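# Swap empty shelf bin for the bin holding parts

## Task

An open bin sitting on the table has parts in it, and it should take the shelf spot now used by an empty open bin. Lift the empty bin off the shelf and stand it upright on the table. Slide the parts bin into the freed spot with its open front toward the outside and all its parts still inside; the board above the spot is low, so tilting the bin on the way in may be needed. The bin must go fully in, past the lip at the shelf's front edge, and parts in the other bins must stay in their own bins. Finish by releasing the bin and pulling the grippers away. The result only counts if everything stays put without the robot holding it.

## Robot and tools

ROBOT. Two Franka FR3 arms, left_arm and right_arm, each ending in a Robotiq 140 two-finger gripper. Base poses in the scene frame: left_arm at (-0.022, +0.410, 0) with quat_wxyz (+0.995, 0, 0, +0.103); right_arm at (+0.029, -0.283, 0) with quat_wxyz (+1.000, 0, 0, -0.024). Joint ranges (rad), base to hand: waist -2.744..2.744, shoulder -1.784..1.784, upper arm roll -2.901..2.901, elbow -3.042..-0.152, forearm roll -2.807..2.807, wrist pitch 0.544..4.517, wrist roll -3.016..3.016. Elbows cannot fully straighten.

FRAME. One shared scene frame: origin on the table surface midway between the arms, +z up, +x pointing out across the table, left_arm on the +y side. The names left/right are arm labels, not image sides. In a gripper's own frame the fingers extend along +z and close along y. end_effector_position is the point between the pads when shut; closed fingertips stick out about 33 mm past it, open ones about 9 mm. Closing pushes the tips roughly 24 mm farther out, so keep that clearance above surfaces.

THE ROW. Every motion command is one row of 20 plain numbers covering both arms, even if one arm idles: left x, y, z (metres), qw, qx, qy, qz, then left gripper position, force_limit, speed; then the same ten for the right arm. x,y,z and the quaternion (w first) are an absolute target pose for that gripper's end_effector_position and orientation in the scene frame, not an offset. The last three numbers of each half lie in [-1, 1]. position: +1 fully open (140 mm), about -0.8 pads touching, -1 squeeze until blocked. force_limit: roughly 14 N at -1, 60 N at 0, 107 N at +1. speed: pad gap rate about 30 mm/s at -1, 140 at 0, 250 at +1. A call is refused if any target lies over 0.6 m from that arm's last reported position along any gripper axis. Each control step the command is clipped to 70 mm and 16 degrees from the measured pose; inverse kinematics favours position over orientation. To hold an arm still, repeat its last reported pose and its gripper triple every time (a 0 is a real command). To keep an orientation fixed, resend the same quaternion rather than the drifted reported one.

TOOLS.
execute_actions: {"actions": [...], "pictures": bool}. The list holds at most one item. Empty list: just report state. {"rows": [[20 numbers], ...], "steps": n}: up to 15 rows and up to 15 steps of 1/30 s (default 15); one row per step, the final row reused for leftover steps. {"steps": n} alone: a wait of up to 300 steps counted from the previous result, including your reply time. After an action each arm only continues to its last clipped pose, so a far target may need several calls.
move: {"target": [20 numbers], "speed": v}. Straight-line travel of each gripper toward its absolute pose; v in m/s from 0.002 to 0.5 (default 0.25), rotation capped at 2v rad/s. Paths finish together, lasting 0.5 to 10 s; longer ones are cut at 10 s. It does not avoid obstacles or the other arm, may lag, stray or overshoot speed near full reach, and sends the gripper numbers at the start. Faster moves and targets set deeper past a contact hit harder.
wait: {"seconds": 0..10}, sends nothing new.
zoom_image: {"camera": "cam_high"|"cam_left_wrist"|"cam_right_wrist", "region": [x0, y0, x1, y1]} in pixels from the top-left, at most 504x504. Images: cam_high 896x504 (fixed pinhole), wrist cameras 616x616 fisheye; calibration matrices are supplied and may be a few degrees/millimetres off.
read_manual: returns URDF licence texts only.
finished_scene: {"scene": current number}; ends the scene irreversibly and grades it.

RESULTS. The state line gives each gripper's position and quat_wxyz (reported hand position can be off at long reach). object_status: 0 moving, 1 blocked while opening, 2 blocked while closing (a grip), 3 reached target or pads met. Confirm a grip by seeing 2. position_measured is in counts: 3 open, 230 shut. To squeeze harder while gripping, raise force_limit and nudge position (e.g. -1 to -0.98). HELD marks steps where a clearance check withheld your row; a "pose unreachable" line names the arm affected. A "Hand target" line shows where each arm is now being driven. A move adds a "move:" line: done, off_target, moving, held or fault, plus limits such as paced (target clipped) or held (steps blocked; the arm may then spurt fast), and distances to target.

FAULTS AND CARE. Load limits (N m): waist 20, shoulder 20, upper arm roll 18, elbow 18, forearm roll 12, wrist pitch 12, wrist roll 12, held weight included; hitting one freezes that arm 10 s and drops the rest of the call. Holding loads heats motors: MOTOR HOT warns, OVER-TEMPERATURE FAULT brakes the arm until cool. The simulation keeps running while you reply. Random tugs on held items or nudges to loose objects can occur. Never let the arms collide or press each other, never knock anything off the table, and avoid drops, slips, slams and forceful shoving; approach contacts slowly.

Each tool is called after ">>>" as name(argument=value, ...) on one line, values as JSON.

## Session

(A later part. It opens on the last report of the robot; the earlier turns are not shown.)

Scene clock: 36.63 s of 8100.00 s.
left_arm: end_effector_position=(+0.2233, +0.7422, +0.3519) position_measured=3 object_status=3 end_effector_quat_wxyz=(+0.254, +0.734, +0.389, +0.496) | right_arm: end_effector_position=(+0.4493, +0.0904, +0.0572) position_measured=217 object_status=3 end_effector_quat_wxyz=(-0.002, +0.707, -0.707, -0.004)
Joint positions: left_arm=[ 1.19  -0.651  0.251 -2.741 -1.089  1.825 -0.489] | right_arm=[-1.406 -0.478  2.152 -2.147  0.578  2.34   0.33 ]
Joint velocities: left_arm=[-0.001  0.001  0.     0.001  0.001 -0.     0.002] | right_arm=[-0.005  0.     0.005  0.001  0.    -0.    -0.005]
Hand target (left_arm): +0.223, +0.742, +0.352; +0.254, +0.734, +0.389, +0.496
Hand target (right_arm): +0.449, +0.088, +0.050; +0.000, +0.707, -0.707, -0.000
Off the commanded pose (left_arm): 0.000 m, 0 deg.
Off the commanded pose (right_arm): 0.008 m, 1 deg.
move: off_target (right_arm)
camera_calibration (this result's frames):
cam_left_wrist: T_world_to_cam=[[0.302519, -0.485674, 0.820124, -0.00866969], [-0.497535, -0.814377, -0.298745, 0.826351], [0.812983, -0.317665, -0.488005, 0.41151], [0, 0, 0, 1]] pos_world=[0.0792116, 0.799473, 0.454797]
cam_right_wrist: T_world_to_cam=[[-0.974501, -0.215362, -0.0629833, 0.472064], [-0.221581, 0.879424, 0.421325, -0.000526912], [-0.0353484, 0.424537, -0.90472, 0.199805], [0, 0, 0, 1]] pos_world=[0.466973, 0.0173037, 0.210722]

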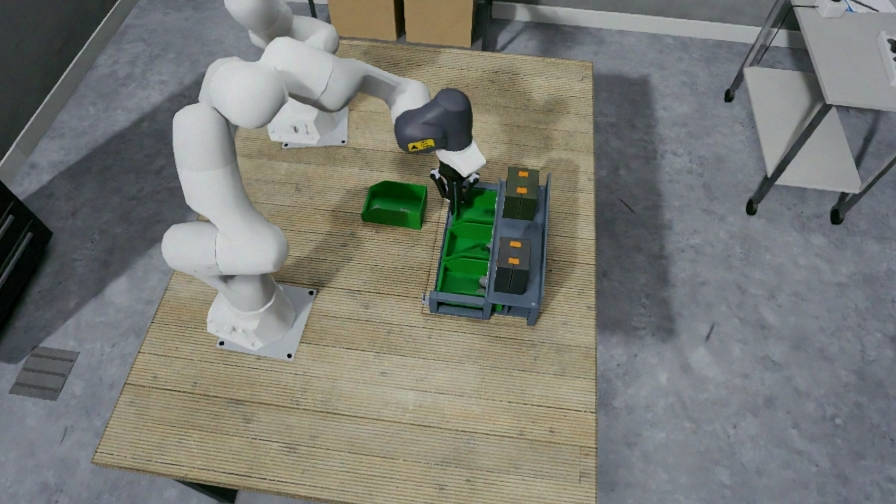

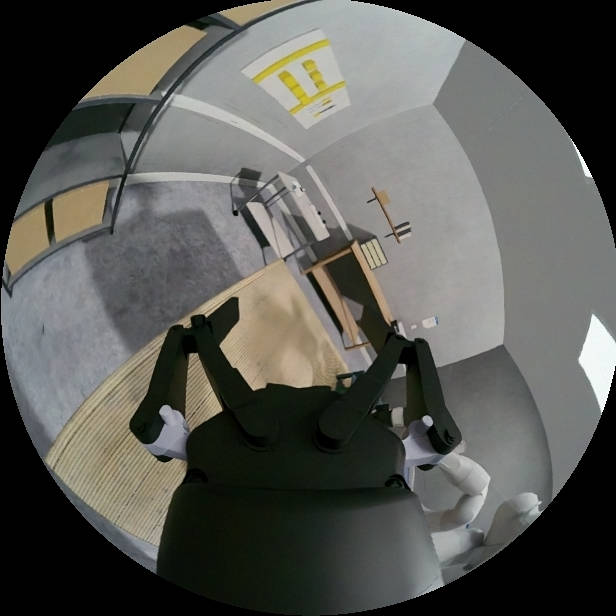

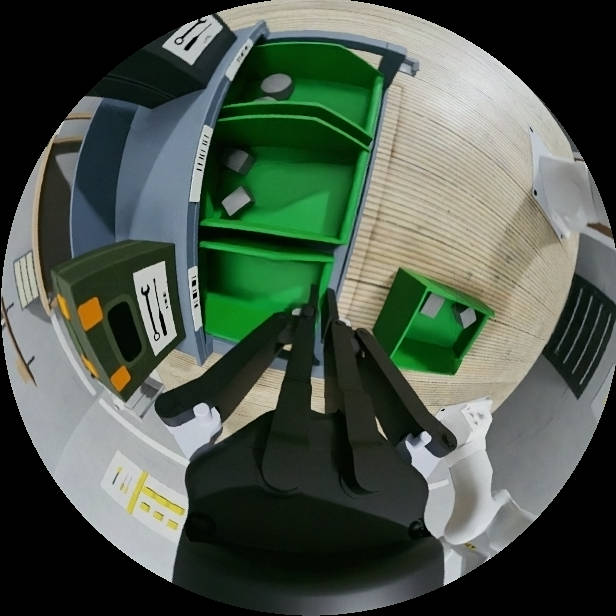

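>>> move(target=[0.2233,0.7422,0.3519,0.254,0.734,0.389,0.496,1,0,0,0.453,0.088,0.063,0,0.7071,-0.7071,0,-0.7,1,-0.8], speed=0.02)

>>> move(target=[0.2233,0.7422,0.3519,0.254,0.734,0.389,0.496,1,0,0,0.453,0.088,0.063,0,0.7071,-0.7071,0,-1,1,-0.8])

>>> zoom_image(camera="cam_right_wrist", region=[240,220,400,380])

Scene clock: 38.37 s of 8100.00 s.
left_arm: end_effector_position=(+0.2233, +0.7422, +0.3519) position_measured=3 object_status=3 end_effector_quat_wxyz=(+0.254, +0.734, +0.389, +0.496) | right_arm: end_effector_position=(+0.4496, +0.0895, +0.0614) position_measured=217 object_status=3 end_effector_quat_wxyz=(+0.001, +0.709, -0.706, -0.003)
Joint positions: left_arm=[ 1.19  -0.651  0.251 -2.741 -1.089  1.825 -0.489] | right_arm=[-1.396 -0.477  2.138 -2.141  0.568  2.323  0.331]
Joint velocities: left_arm=[ 0.001 -0.001 -0.002  0.001  0.    -0.    -0.   ] | right_arm=[ 0.006 -0.    -0.011  0.002 -0.    -0.011  0.   ]
Hand target (left_arm): +0.223, +0.742, +0.352; +0.254, +0.734, +0.389, +0.496
Hand target (right_arm): +0.453, +0.088, +0.063; -0.000, +0.707, -0.707, -0.000
Off the commanded pose (left_arm): 0.000 m, 0 deg.
Off the commanded pose (right_arm): 0.004 m, 0 deg.
move: off_target (right_arm)
camera_calibration (this result's frames):
cam_left_wrist: T_world_to_cam=[[0.302519, -0.485674, 0.820124, -0.00866966], [-0.497535, -0.814377, -0.298745, 0.826351], [0.812983, -0.317665, -0.488005, 0.41151], [0, 0, 0, 1]] pos_world=[0.0792116, 0.799473, 0.454797]
cam_right_wrist: T_world_to_cam=[[-0.973581, -0.220616, -0.0588998, 0.472237], [-0.224816, 0.880946, 0.416403, 0.000213189], [-0.0399775, 0.418644, -0.90727, 0.206792], [0, 0, 0, 1]] pos_world=[0.468076, 0.0174228, 0.215342]

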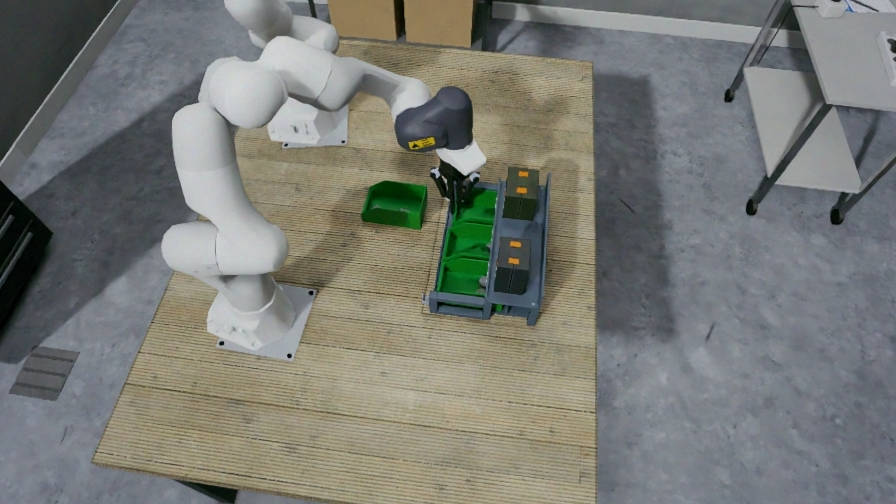

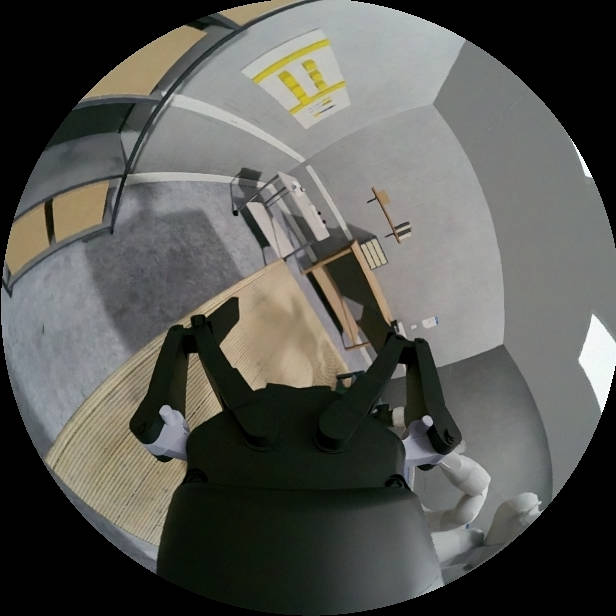

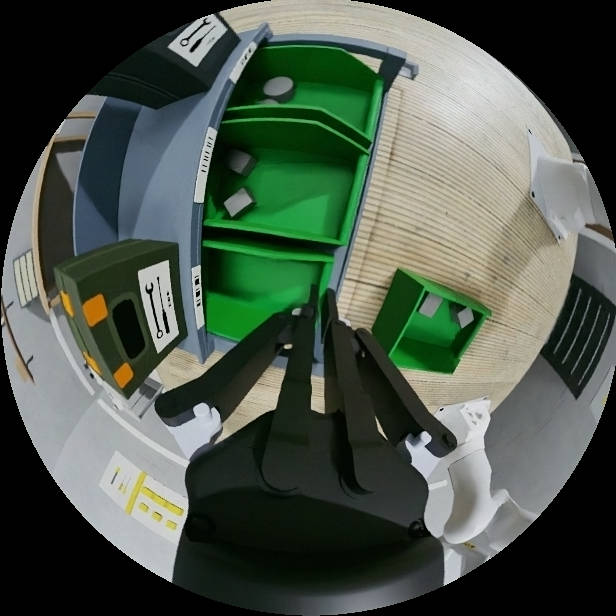

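Scene clock: 39.07 s of 8100.00 s.
left_arm: end_effector_position=(+0.2233, +0.7422, +0.3519) position_measured=3 object_status=3 end_effector_quat_wxyz=(+0.254, +0.734, +0.389, +0.496) | right_arm: end_effector_position=(+0.4522, +0.0881, +0.0629) position_measured=235 object_status=3 end_effector_quat_wxyz=(+0.000, +0.707, -0.707, -0.002)
Joint positions: left_arm=[ 1.19  -0.651  0.251 -2.741 -1.089  1.825 -0.489] | right_arm=[-1.396 -0.477  2.133 -2.139  0.568  2.322  0.332]
Joint velocities: left_arm=[-0.    -0.001  0.002 -0.    -0.001  0.     0.001] | right_arm=[-0.    -0.002 -0.001  0.001 -0.001  0.001  0.002]
Hand target (left_arm): +0.223, +0.742, +0.352; +0.254, +0.734, +0.389, +0.496
Hand target (right_arm): +0.453, +0.088, +0.063; -0.000, +0.707, -0.707, -0.000
Off the commanded pose (left_arm): 0.000 m, 0 deg.
Off the commanded pose (right_arm): 0.001 m, 0 deg.
move: done
camera_calibration (this result's frames):
cam_left_wrist: T_world_to_cam=[[0.302519, -0.485674, 0.820124, -0.00866963], [-0.497536, -0.814377, -0.298745, 0.826351], [0.812983, -0.317665, -0.488005, 0.41151], [0, 0, 0, 1]] pos_world=[0.0792116, 0.799473, 0.454797]
cam_right_wrist: T_world_to_cam=[[-0.974351, -0.21633, -0.0619851, 0.474757], [-0.222226, 0.881583, 0.416446, 0.000143873], [-0.0354446, 0.419539, -0.907045, 0.206665], [0, 0, 0, 1]] pos_world=[0.469937, 0.0158733, 0.216822]

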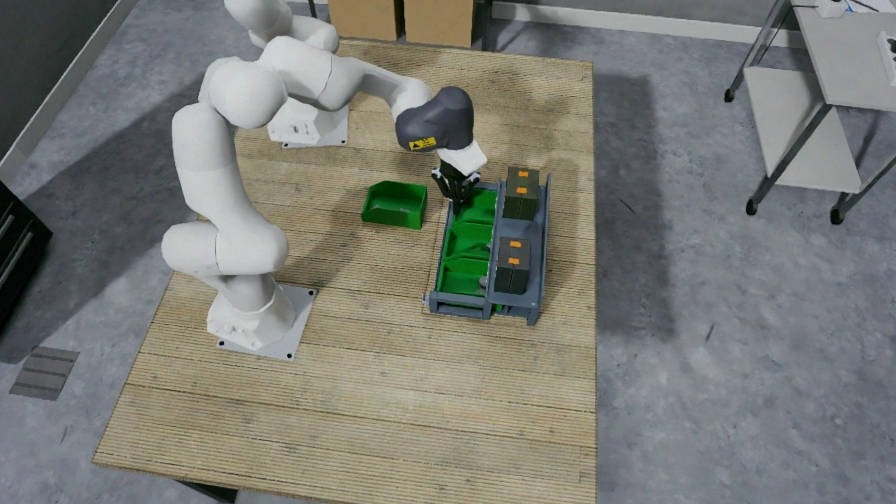

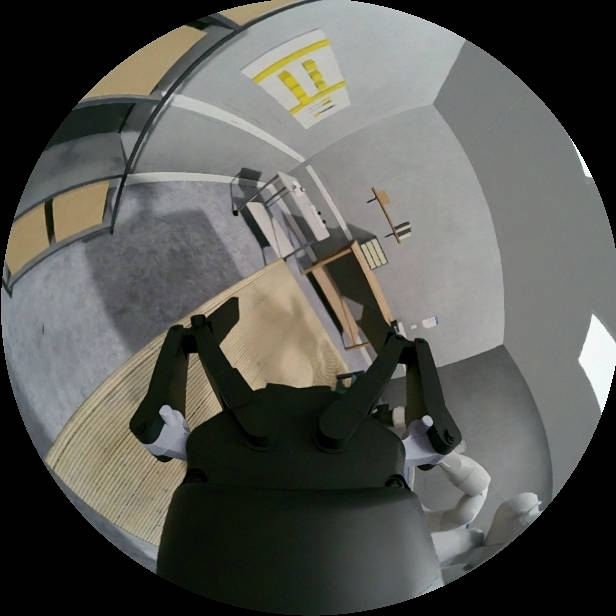

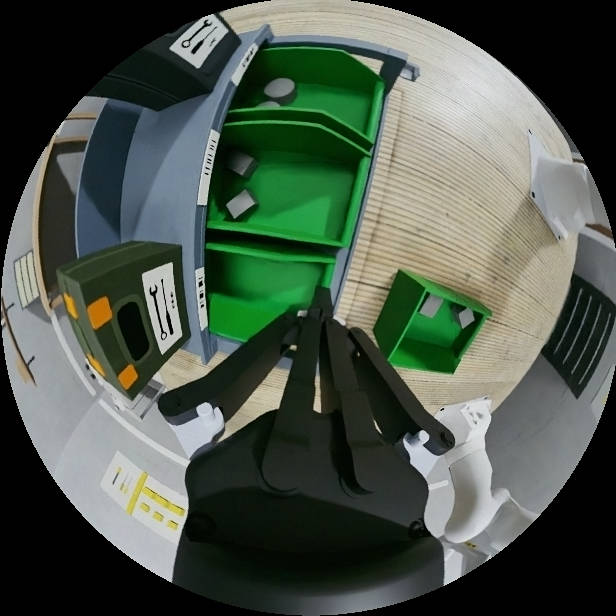

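Region (240, 220, 400, 380) of cam_right_wrist's 616x616 image, scaled by 3.150, with more detail than that image has.

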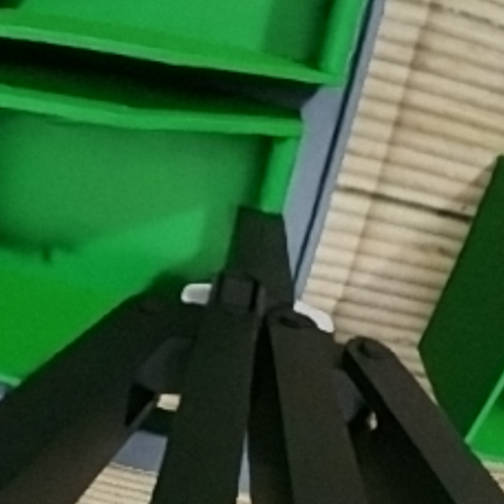

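>>> move(target=[0.2233,0.7422,0.3519,0.254,0.734,0.389,0.496,1,0,0,0.454,0.088,0.068,0,0.7071,-0.7071,0,-0.71,1,0], speed=0.02)

>>> move(target=[0.2233,0.7422,0.3519,0.254,0.734,0.389,0.496,1,0,0,0.454,0.088,0.048,0,0.7071,-0.7071,0,-0.71,1,0], speed=0.01)

>>> zoom_image(camera="cam_right_wrist", region=[240,220,400,380])

Scene clock: 42.33 s of 8100.00 s.
left_arm: end_effector_position=(+0.2233, +0.7422, +0.3519) position_measured=3 object_status=3 end_effector_quat_wxyz=(+0.254, +0.734, +0.389, +0.496) | right_arm: end_effector_position=(+0.4552, +0.0875, +0.0669) position_measured=218 object_status=3 end_effector_quat_wxyz=(-0.001, +0.707, -0.707, +0.001)
Joint positions: left_arm=[ 1.19  -0.651  0.251 -2.741 -1.089  1.825 -0.489] | right_arm=[-1.387 -0.477  2.119 -2.135  0.562  2.318  0.334]
Joint velocities: left_arm=[ 0.     0.003  0.001 -0.    -0.001  0.001 -0.   ] | right_arm=[ 0.008  0.    -0.007  0.    -0.    -0.007  0.001]
Hand target (left_arm): +0.223, +0.742, +0.352; +0.254, +0.734, +0.389, +0.496
Hand target (right_arm): +0.454, +0.088, +0.068; -0.000, +0.707, -0.707, +0.000
Off the commanded pose (left_arm): 0.000 m, 0 deg.
Off the commanded pose (right_arm): 0.002 m, 0 deg.
move: done
camera_calibration (this result's frames):
cam_left_wrist: T_world_to_cam=[[0.302519, -0.485674, 0.820124, -0.00866972], [-0.497535, -0.814377, -0.298745, 0.826352], [0.812983, -0.317665, -0.488004, 0.41151], [0, 0, 0, 1]] pos_world=[0.0792116, 0.799473, 0.454797]
cam_right_wrist: T_world_to_cam=[[-0.973924, -0.216659, -0.0673036, 0.47799], [-0.224872, 0.882574, 0.412912, 0.00107262], [-0.0300609, 0.41728, -0.908281, 0.20852], [0, 0, 0, 1]] pos_world=[0.472035, 0.015603, 0.221122]

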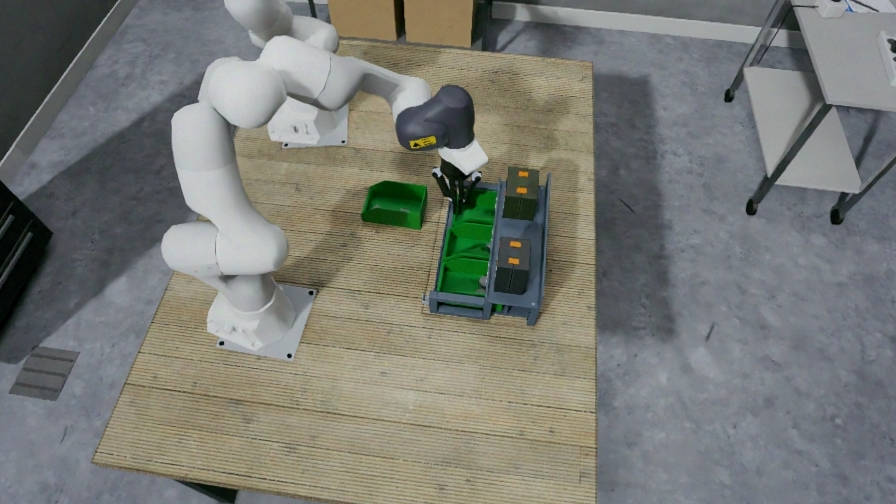

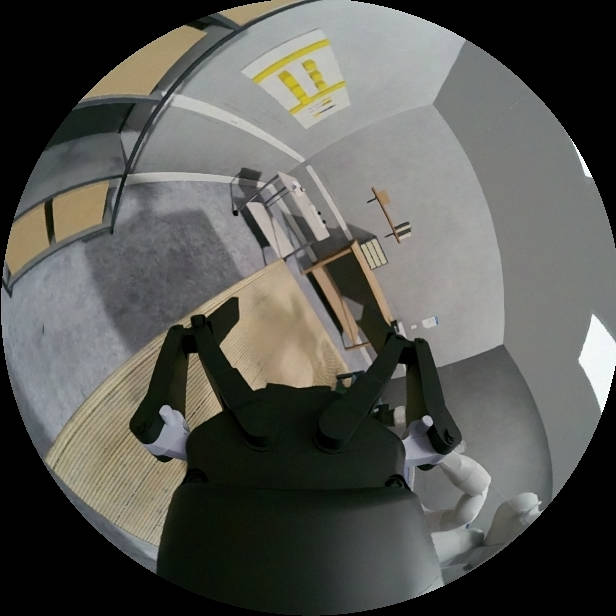

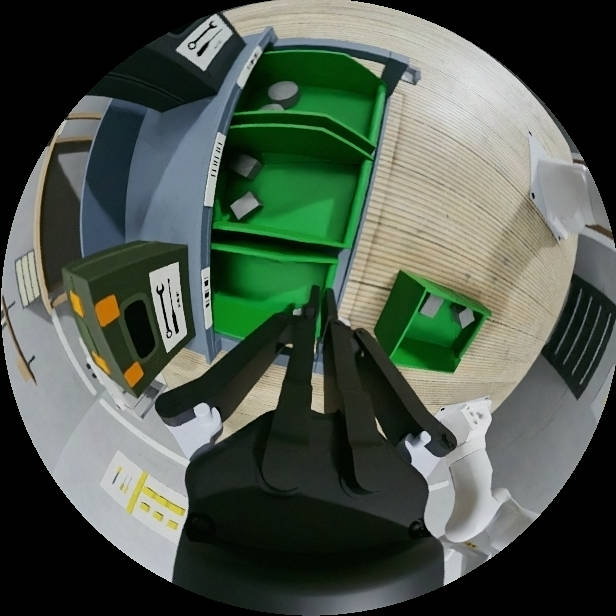

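Scene clock: 44.43 s of 8100.00 s.
left_arm: end_effector_position=(+0.2233, +0.7422, +0.3519) position_measured=3 object_status=3 end_effector_quat_wxyz=(+0.254, +0.734, +0.389, +0.496) | right_arm: end_effector_position=(+0.4543, +0.0891, +0.0608) position_measured=218 object_status=3 end_effector_quat_wxyz=(-0.000, +0.706, -0.708, -0.009)
Joint positions: left_arm=[ 1.19  -0.651  0.251 -2.741 -1.089  1.825 -0.489] | right_arm=[-1.42  -0.482  2.149 -2.13   0.584  2.318  0.319]
Joint velocities: left_arm=[-0.    -0.001 -0.    -0.001  0.     0.    -0.001] | right_arm=[-0.001 -0.001 -0.001 -0.001  0.005 -0.001 -0.008]
Hand target (left_arm): +0.223, +0.742, +0.352; +0.254, +0.734, +0.389, +0.496
Hand target (right_arm): +0.453, +0.087, +0.048; +0.000, +0.707, -0.707, -0.000
Off the commanded pose (left_arm): 0.000 m, 0 deg.
Off the commanded pose (right_arm): 0.013 m, 1 deg.
move: off_target (right_arm)
camera_calibration (this result's frames):
cam_left_wrist: T_world_to_cam=[[0.302519, -0.485674, 0.820124, -0.00866972], [-0.497535, -0.814377, -0.298745, 0.826351], [0.812983, -0.317665, -0.488005, 0.41151], [0, 0, 0, 1]] pos_world=[0.0792116, 0.799473, 0.454797]
cam_right_wrist: T_world_to_cam=[[-0.97569, -0.211967, -0.0556698, 0.476706], [-0.21518, 0.878406, 0.426732, -0.002915], [-0.0415524, 0.428337, -0.902663, 0.206137], [0, 0, 0, 1]] pos_world=[0.473055, 0.0153105, 0.213854]

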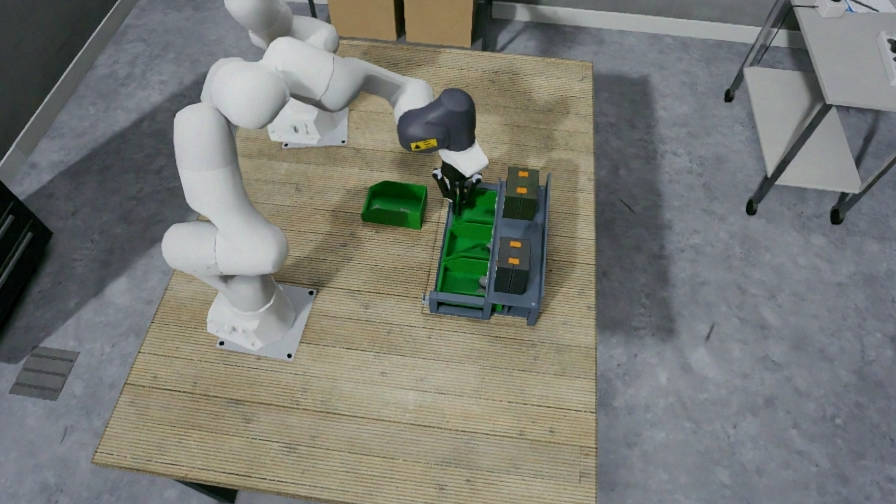

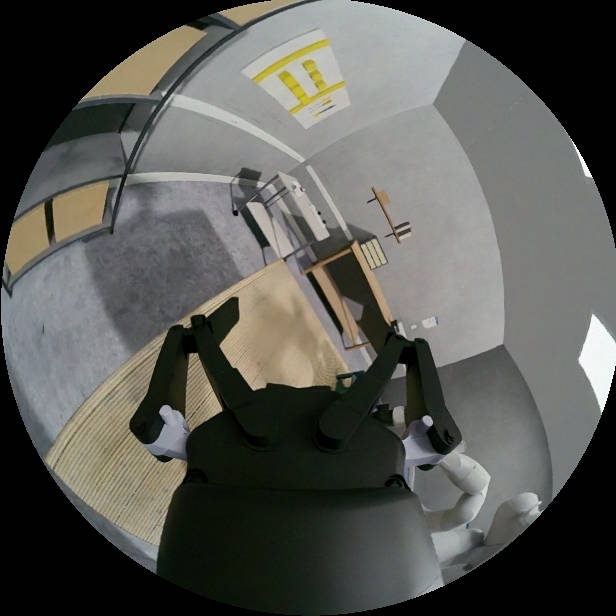

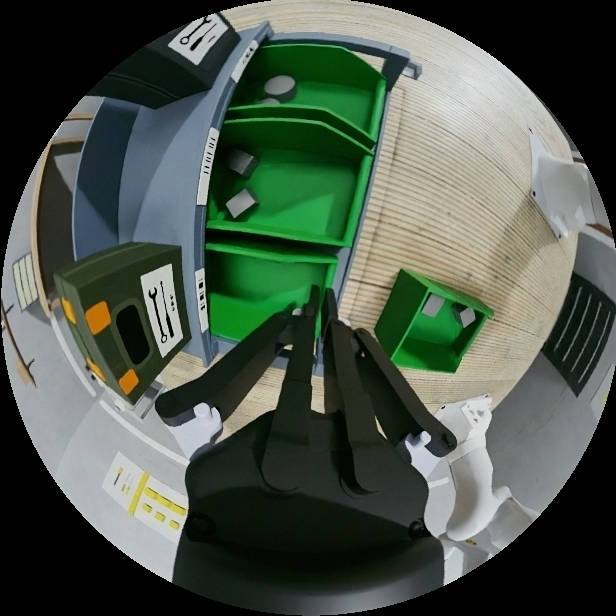

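Region (240, 220, 400, 380) of cam_right_wrist's 616x616 image, scaled by 3.150, with more detail than that image has.

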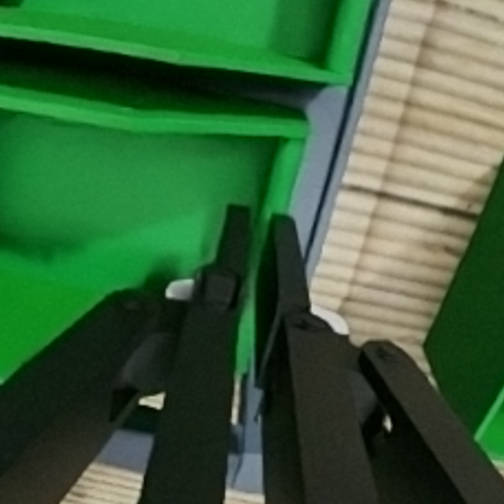

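>>> move(target=[0.2233,0.7422,0.3519,0.254,0.734,0.389,0.496,1,0,0,0.42,0.16,0.12,0,0.7071,-0.7071,0,-0.71,1,0], speed=0.1)

>>> zoom_image(camera="cam_right_wrist", region=[160,140,400,340])

>>> zoom_image(camera="cam_high", region=[420,170,520,250])

Scene clock: 48.03 s of 8100.00 s.
left_arm: end_effector_position=(+0.2233, +0.7422, +0.3519) position_measured=3 object_status=3 end_effector_quat_wxyz=(+0.254, +0.734, +0.389, +0.496) | right_arm: end_effector_position=(+0.4221, +0.1589, +0.1198) position_measured=218 object_status=3 end_effector_quat_wxyz=(-0.002, +0.710, -0.704, +0.002)
Joint positions: left_arm=[ 1.19  -0.651  0.251 -2.741 -1.089  1.825 -0.489] | right_arm=[-1.235 -0.481  2.044 -2.006  0.518  2.176  0.49 ]
Joint velocities: left_arm=[-0.     0.001 -0.     0.001  0.001 -0.    -0.001] | right_arm=[-0.    -0.002 -0.     0.001 -0.    -0.007  0.024]
Hand target (left_arm): +0.223, +0.742, +0.352; +0.254, +0.734, +0.389, +0.496
Hand target (right_arm): +0.421, +0.159, +0.119; +0.000, +0.707, -0.707, +0.003
Off the commanded pose (left_arm): 0.000 m, 0 deg.
Off the commanded pose (right_arm): 0.002 m, 1 deg.
move: done
camera_calibration (this result's frames):
cam_left_wrist: T_world_to_cam=[[0.302519, -0.485674, 0.820124, -0.00866969], [-0.497536, -0.814377, -0.298745, 0.826351], [0.812983, -0.317665, -0.488005, 0.41151], [0, 0, 0, 1]] pos_world=[0.0792116, 0.799473, 0.454797]
cam_right_wrist: T_world_to_cam=[[-0.971606, -0.22591, -0.0703364, 0.465663], [-0.234598, 0.881156, 0.410521, -0.0866523], [-0.0307635, 0.415366, -0.909134, 0.226493], [0, 0, 0, 1]] pos_world=[0.43908, 0.0874747, 0.274238]

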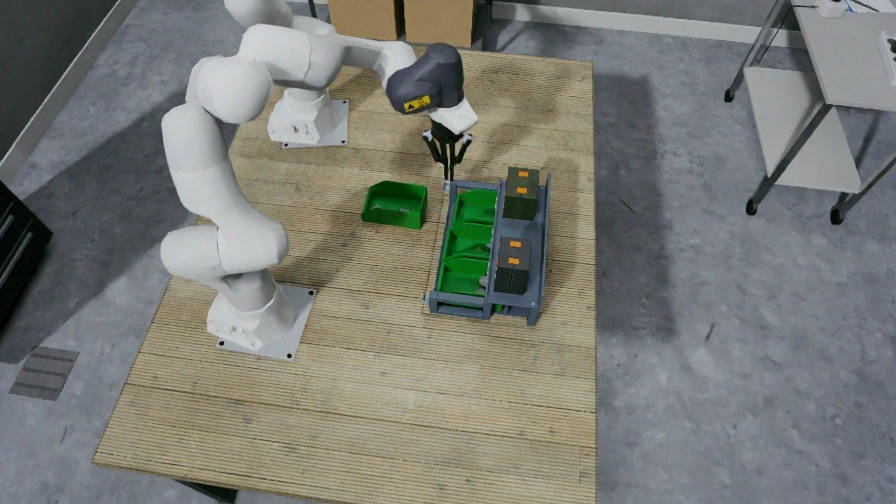

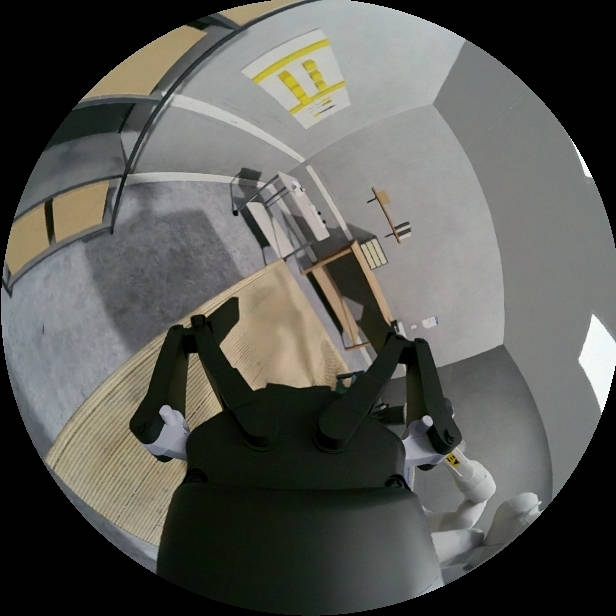

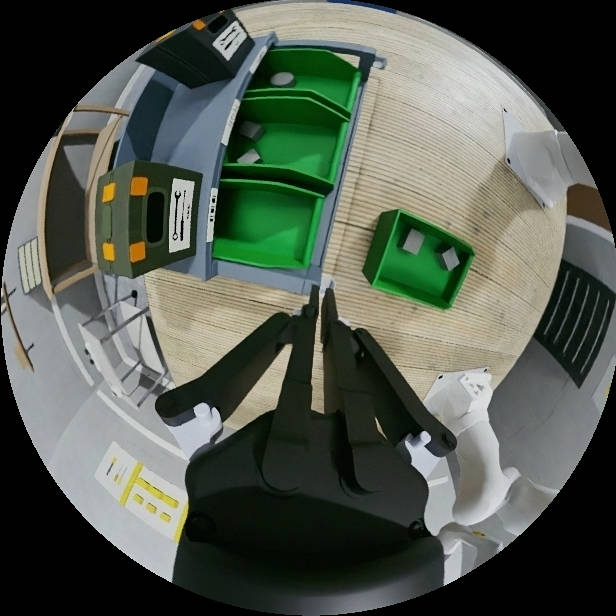

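Region (160, 140, 400, 340) of cam_right_wrist's 616x616 image, scaled by 2.100, with more detail than that image has.

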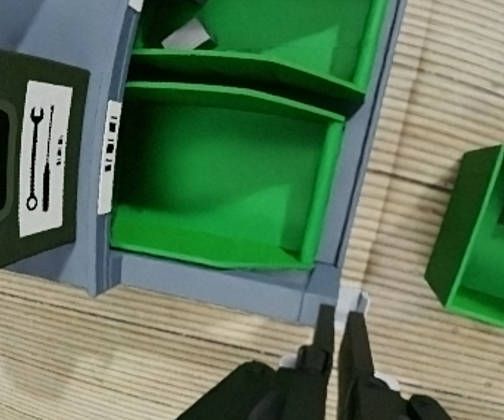

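Region (420, 170, 520, 250) of cam_high's 896x504 image, scaled by 5.040, with more detail than that image has; it fills the top 403 rows of this view, and the rest is white.

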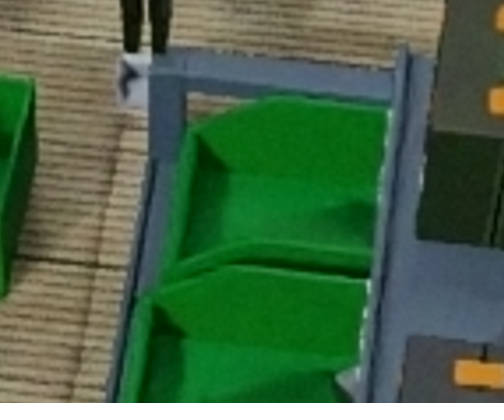

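>>> move(target=[0.2233,0.7422,0.3519,0.254,0.734,0.389,0.496,1,0,0,0.452,0.092,0.075,0,0.7071,-0.7071,0,-0.7,1,0], speed=0.05)

>>> move(target=[0.2233,0.7422,0.3519,0.254,0.734,0.389,0.496,1,0,0,0.452,0.092,0.05,0,0.7071,-0.7071,0,-0.7,1,0], speed=0.008)

>>> zoom_image(camera="cam_right_wrist", region=[240,220,400,380])

>>> zoom_image(camera="cam_high", region=[420,170,520,250])

Scene clock: 53.77 s of 8100.00 s.
left_arm: end_effector_position=(+0.2233, +0.7422, +0.3519) position_measured=3 object_status=3 end_effector_quat_wxyz=(+0.254, +0.734, +0.389, +0.496) | right_arm: end_effector_position=(+0.4505, +0.0921, +0.0753) position_measured=217 object_status=3 end_effector_quat_wxyz=(+0.003, +0.703, -0.711, -0.001)
Joint positions: left_arm=[ 1.19  -0.651  0.251 -2.741 -1.089  1.825 -0.489] | right_arm=[-1.365 -0.468  2.101 -2.125  0.546  2.29   0.365]
Joint velocities: left_arm=[-0.001  0.002 -0.001  0.001 -0.001  0.     0.001] | right_arm=[-0.006  0.007  0.015  0.001 -0.     0.016 -0.032]
Hand target (left_arm): +0.223, +0.742, +0.352; +0.254, +0.734, +0.389, +0.496
Hand target (right_arm): +0.452, +0.093, +0.076; -0.000, +0.707, -0.707, -0.002
Off the commanded pose (left_arm): 0.000 m, 0 deg.
Off the commanded pose (right_arm): 0.002 m, 1 deg.
After step 90, 0.70 s passed at rest.
move: done
camera_calibration (this result's frames):
cam_left_wrist: T_world_to_cam=[[0.302519, -0.485674, 0.820124, -0.00866966], [-0.497536, -0.814377, -0.298745, 0.826351], [0.812983, -0.317665, -0.488005, 0.41151], [0, 0, 0, 1]] pos_world=[0.0792116, 0.799473, 0.454797]
cam_right_wrist: T_world_to_cam=[[-0.976639, -0.206643, -0.0589535, 0.474616], [-0.212372, 0.88631, 0.411526, -0.013392], [-0.0327879, 0.414432, -0.909489, 0.215622], [0, 0, 0, 1]] pos_world=[0.467754, 0.0205847, 0.229598]

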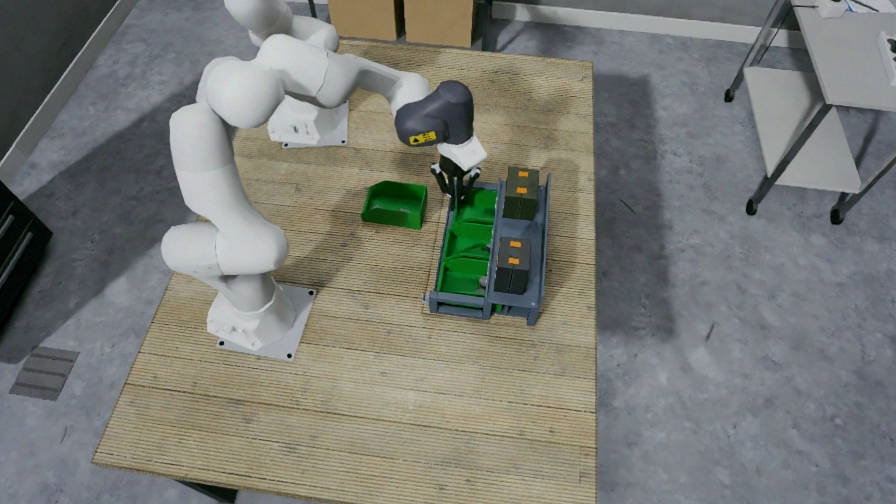

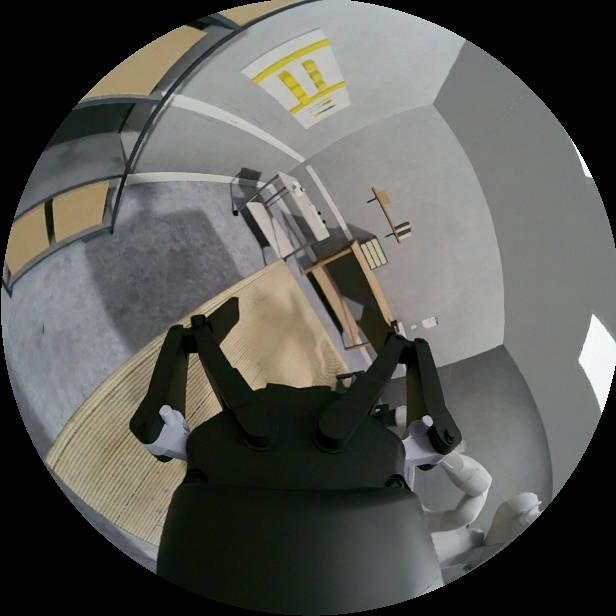

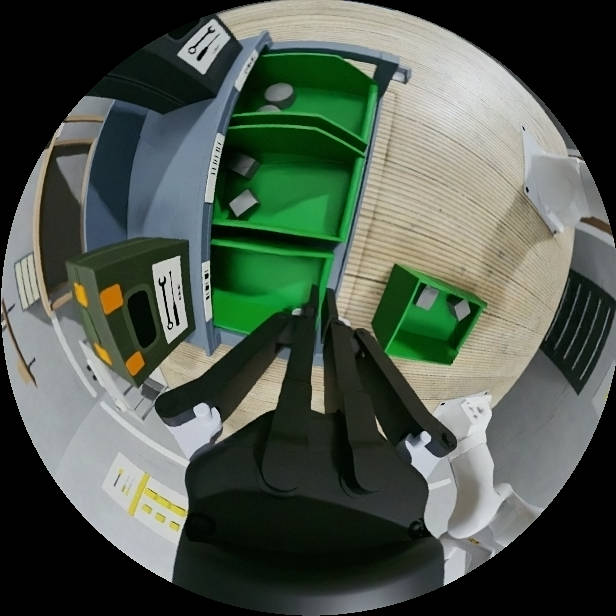

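Scene clock: 57.13 s of 8100.00 s.
left_arm: end_effector_position=(+0.2233, +0.7422, +0.3519) position_measured=3 object_status=3 end_effector_quat_wxyz=(+0.254, +0.734, +0.389, +0.496) | right_arm: end_effector_position=(+0.4495, +0.0938, +0.0570) position_measured=217 object_status=3 end_effector_quat_wxyz=(+0.001, +0.707, -0.707, -0.007)
Joint positions: left_arm=[ 1.19  -0.651  0.251 -2.741 -1.089  1.825 -0.489] | right_arm=[-1.422 -0.483  2.167 -2.131  0.577  2.326  0.334]
Joint velocities: left_arm=[-0.001  0.001 -0.001  0.     0.     0.     0.   ] | right_arm=[-0.    -0.001  0.001  0.001  0.007  0.    -0.007]
Hand target (left_arm): +0.223, +0.742, +0.352; +0.254, +0.734, +0.389, +0.496
Hand target (right_arm): +0.451, +0.091, +0.050; +0.000, +0.707, -0.707, -0.000
Off the commanded pose (left_arm): 0.000 m, 0 deg.
Off the commanded pose (right_arm): 0.008 m, 1 deg.
move: off_target (right_arm)
camera_calibration (this result's frames):
cam_left_wrist: T_world_to_cam=[[0.302519, -0.485674, 0.820124, -0.00866966], [-0.497535, -0.814377, -0.298745, 0.826351], [0.812983, -0.317665, -0.488005, 0.41151], [0, 0, 0, 1]] pos_world=[0.0792115, 0.799473, 0.454797]
cam_right_wrist: T_world_to_cam=[[-0.974841, -0.215906, -0.0553976, 0.472805], [-0.218834, 0.879775, 0.422029, -0.00472045], [-0.0423814, 0.423534, -0.904888, 0.201411], [0, 0, 0, 1]] pos_world=[0.468413, 0.0209304, 0.210439]

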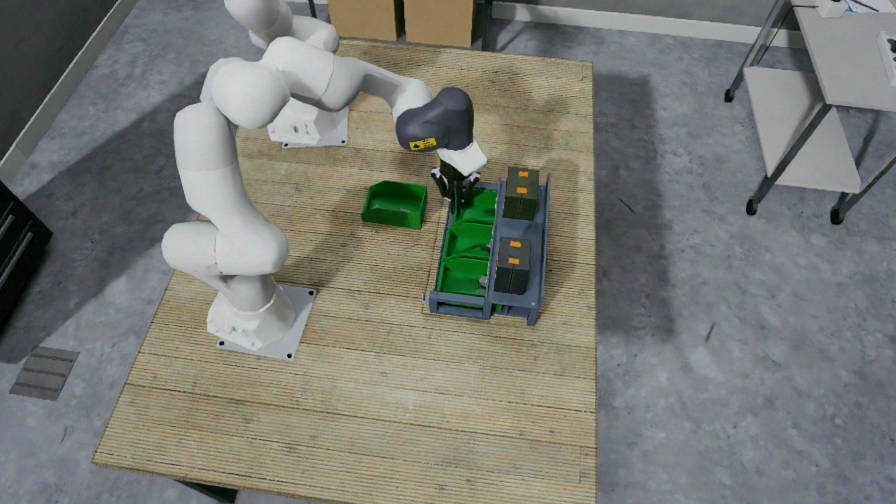

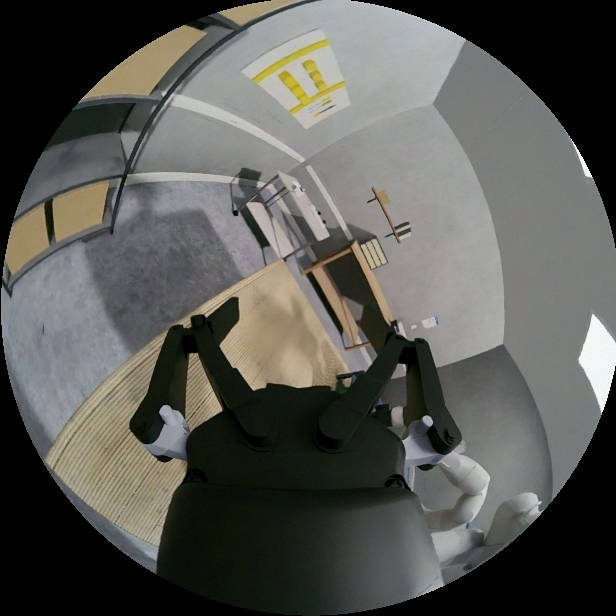

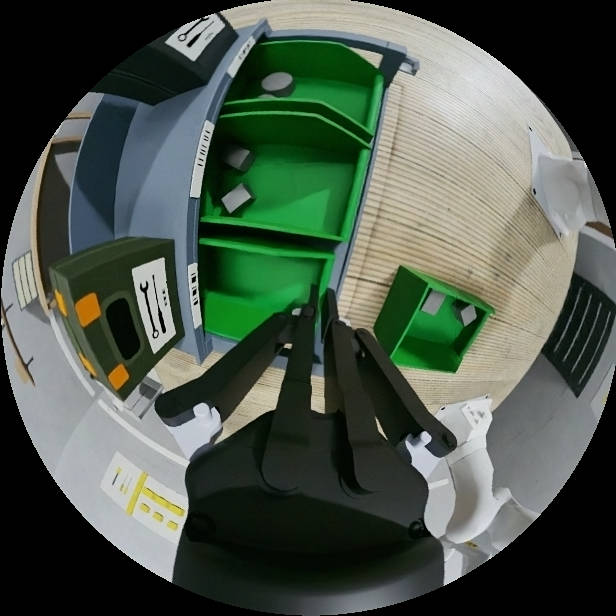

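Region (240, 220, 400, 380) of cam_right_wrist's 616x616 image, scaled by 3.150, with more detail than that image has.

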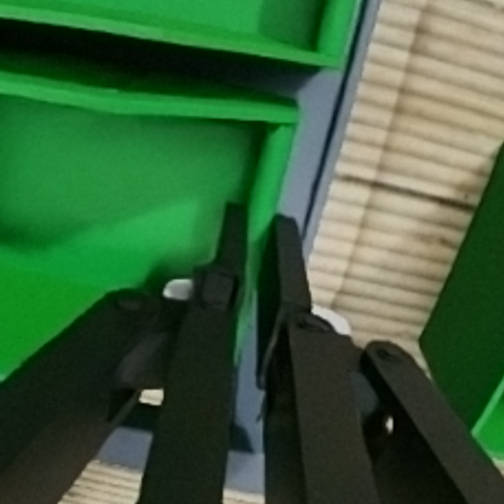

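Region (420, 170, 520, 250) of cam_high's 896x504 image, scaled by 5.040, with more detail than that image has; it fills the top 403 rows of this view, and the rest is white.

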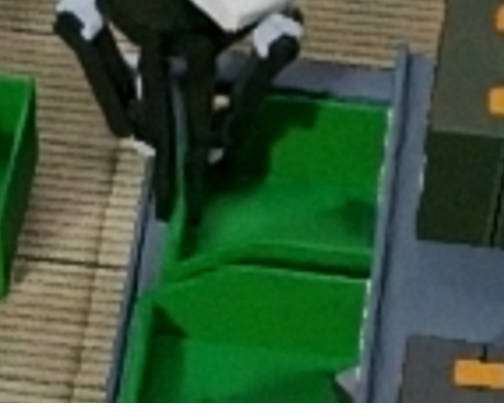

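>>> move(target=[0.2233,0.7422,0.3519,0.254,0.734,0.389,0.496,1,0,0,0.453,0.092,0.056,0,0.7071,-0.7071,0,-1,1,-1], speed=0.01)

>>> zoom_image(camera="cam_right_wrist", region=[240,220,400,380])

Scene clock: 59.10 s of 8100.00 s.
left_arm: end_effector_position=(+0.2233, +0.7422, +0.3519) position_measured=3 object_status=3 end_effector_quat_wxyz=(+0.254, +0.734, +0.389, +0.496) | right_arm: end_effector_position=(+0.4523, +0.0964, +0.0610) position_measured=235 object_status=3 end_effector_quat_wxyz=(-0.003, +0.708, -0.706, -0.006)
Joint positions: left_arm=[ 1.19  -0.651  0.251 -2.741 -1.089  1.825 -0.489] | right_arm=[-1.418 -0.482  2.161 -2.125  0.576  2.326  0.333]
Joint velocities: left_arm=[ 0.001  0.    -0.001  0.001  0.001  0.    -0.001] | right_arm=[ 0.002  0.    -0.001  0.001  0.    -0.001  0.002]
Hand target (left_arm): +0.223, +0.742, +0.352; +0.254, +0.734, +0.389, +0.496
Hand target (right_arm): +0.453, +0.092, +0.056; +0.000, +0.707, -0.707, +0.000
Off the commanded pose (left_arm): 0.000 m, 0 deg.
Off the commanded pose (right_arm): 0.007 m, 1 deg.
move: off_target (right_arm)
camera_calibration (this result's frames):
cam_left_wrist: T_world_to_cam=[[0.302519, -0.485674, 0.820124, -0.00866964], [-0.497535, -0.814377, -0.298745, 0.826351], [0.812983, -0.317665, -0.488005, 0.41151], [0, 0, 0, 1]] pos_world=[0.0792116, 0.799473, 0.454797]
cam_right_wrist: T_world_to_cam=[[-0.974024, -0.217574, -0.0627668, 0.476589], [-0.223327, 0.87712, 0.425189, -0.00596084], [-0.037456, 0.428162, -0.902926, 0.201263], [0, 0, 0, 1]] pos_world=[0.470416, 0.0227485, 0.214174]

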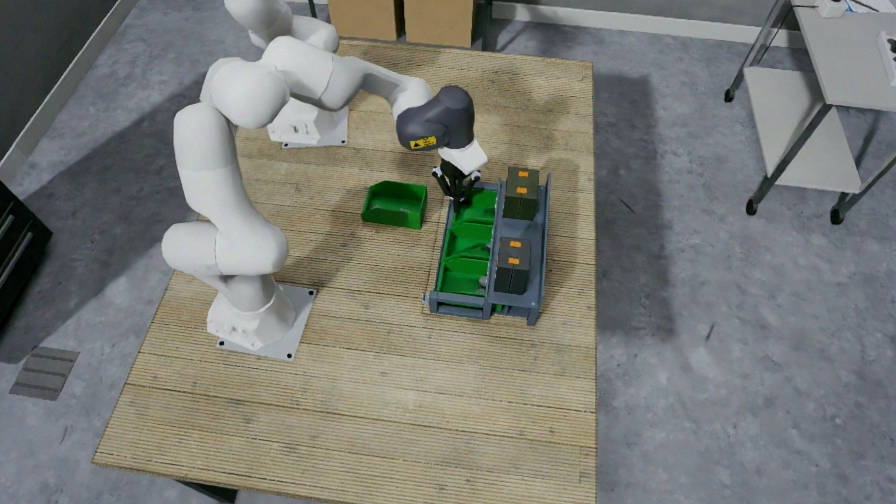

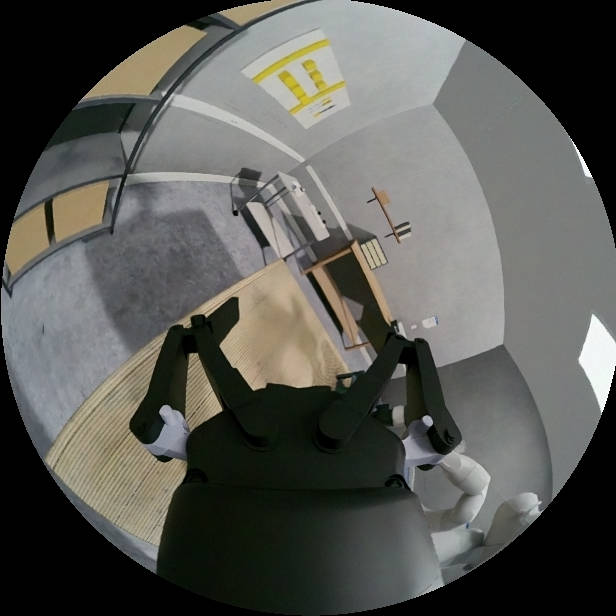

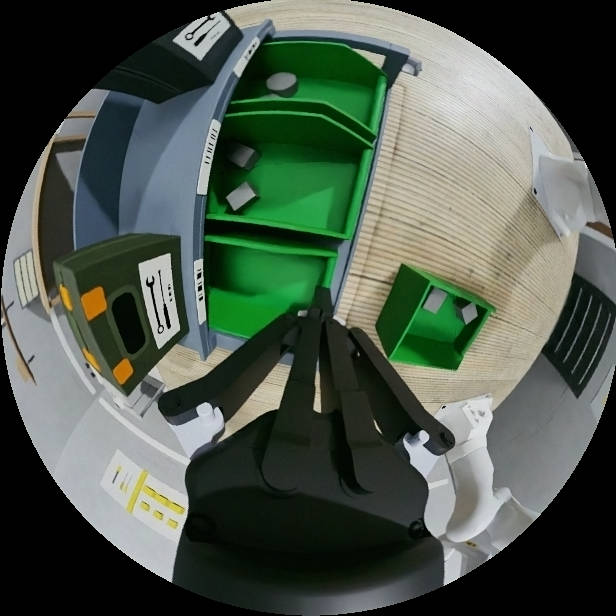

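Region (240, 220, 400, 380) of cam_right_wrist's 616x616 image, scaled by 3.150, with more detail than that image has.

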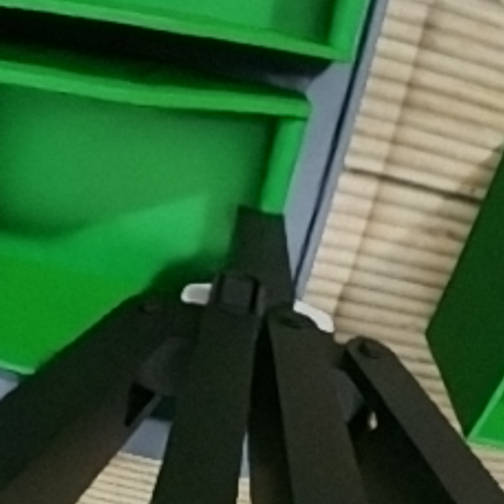

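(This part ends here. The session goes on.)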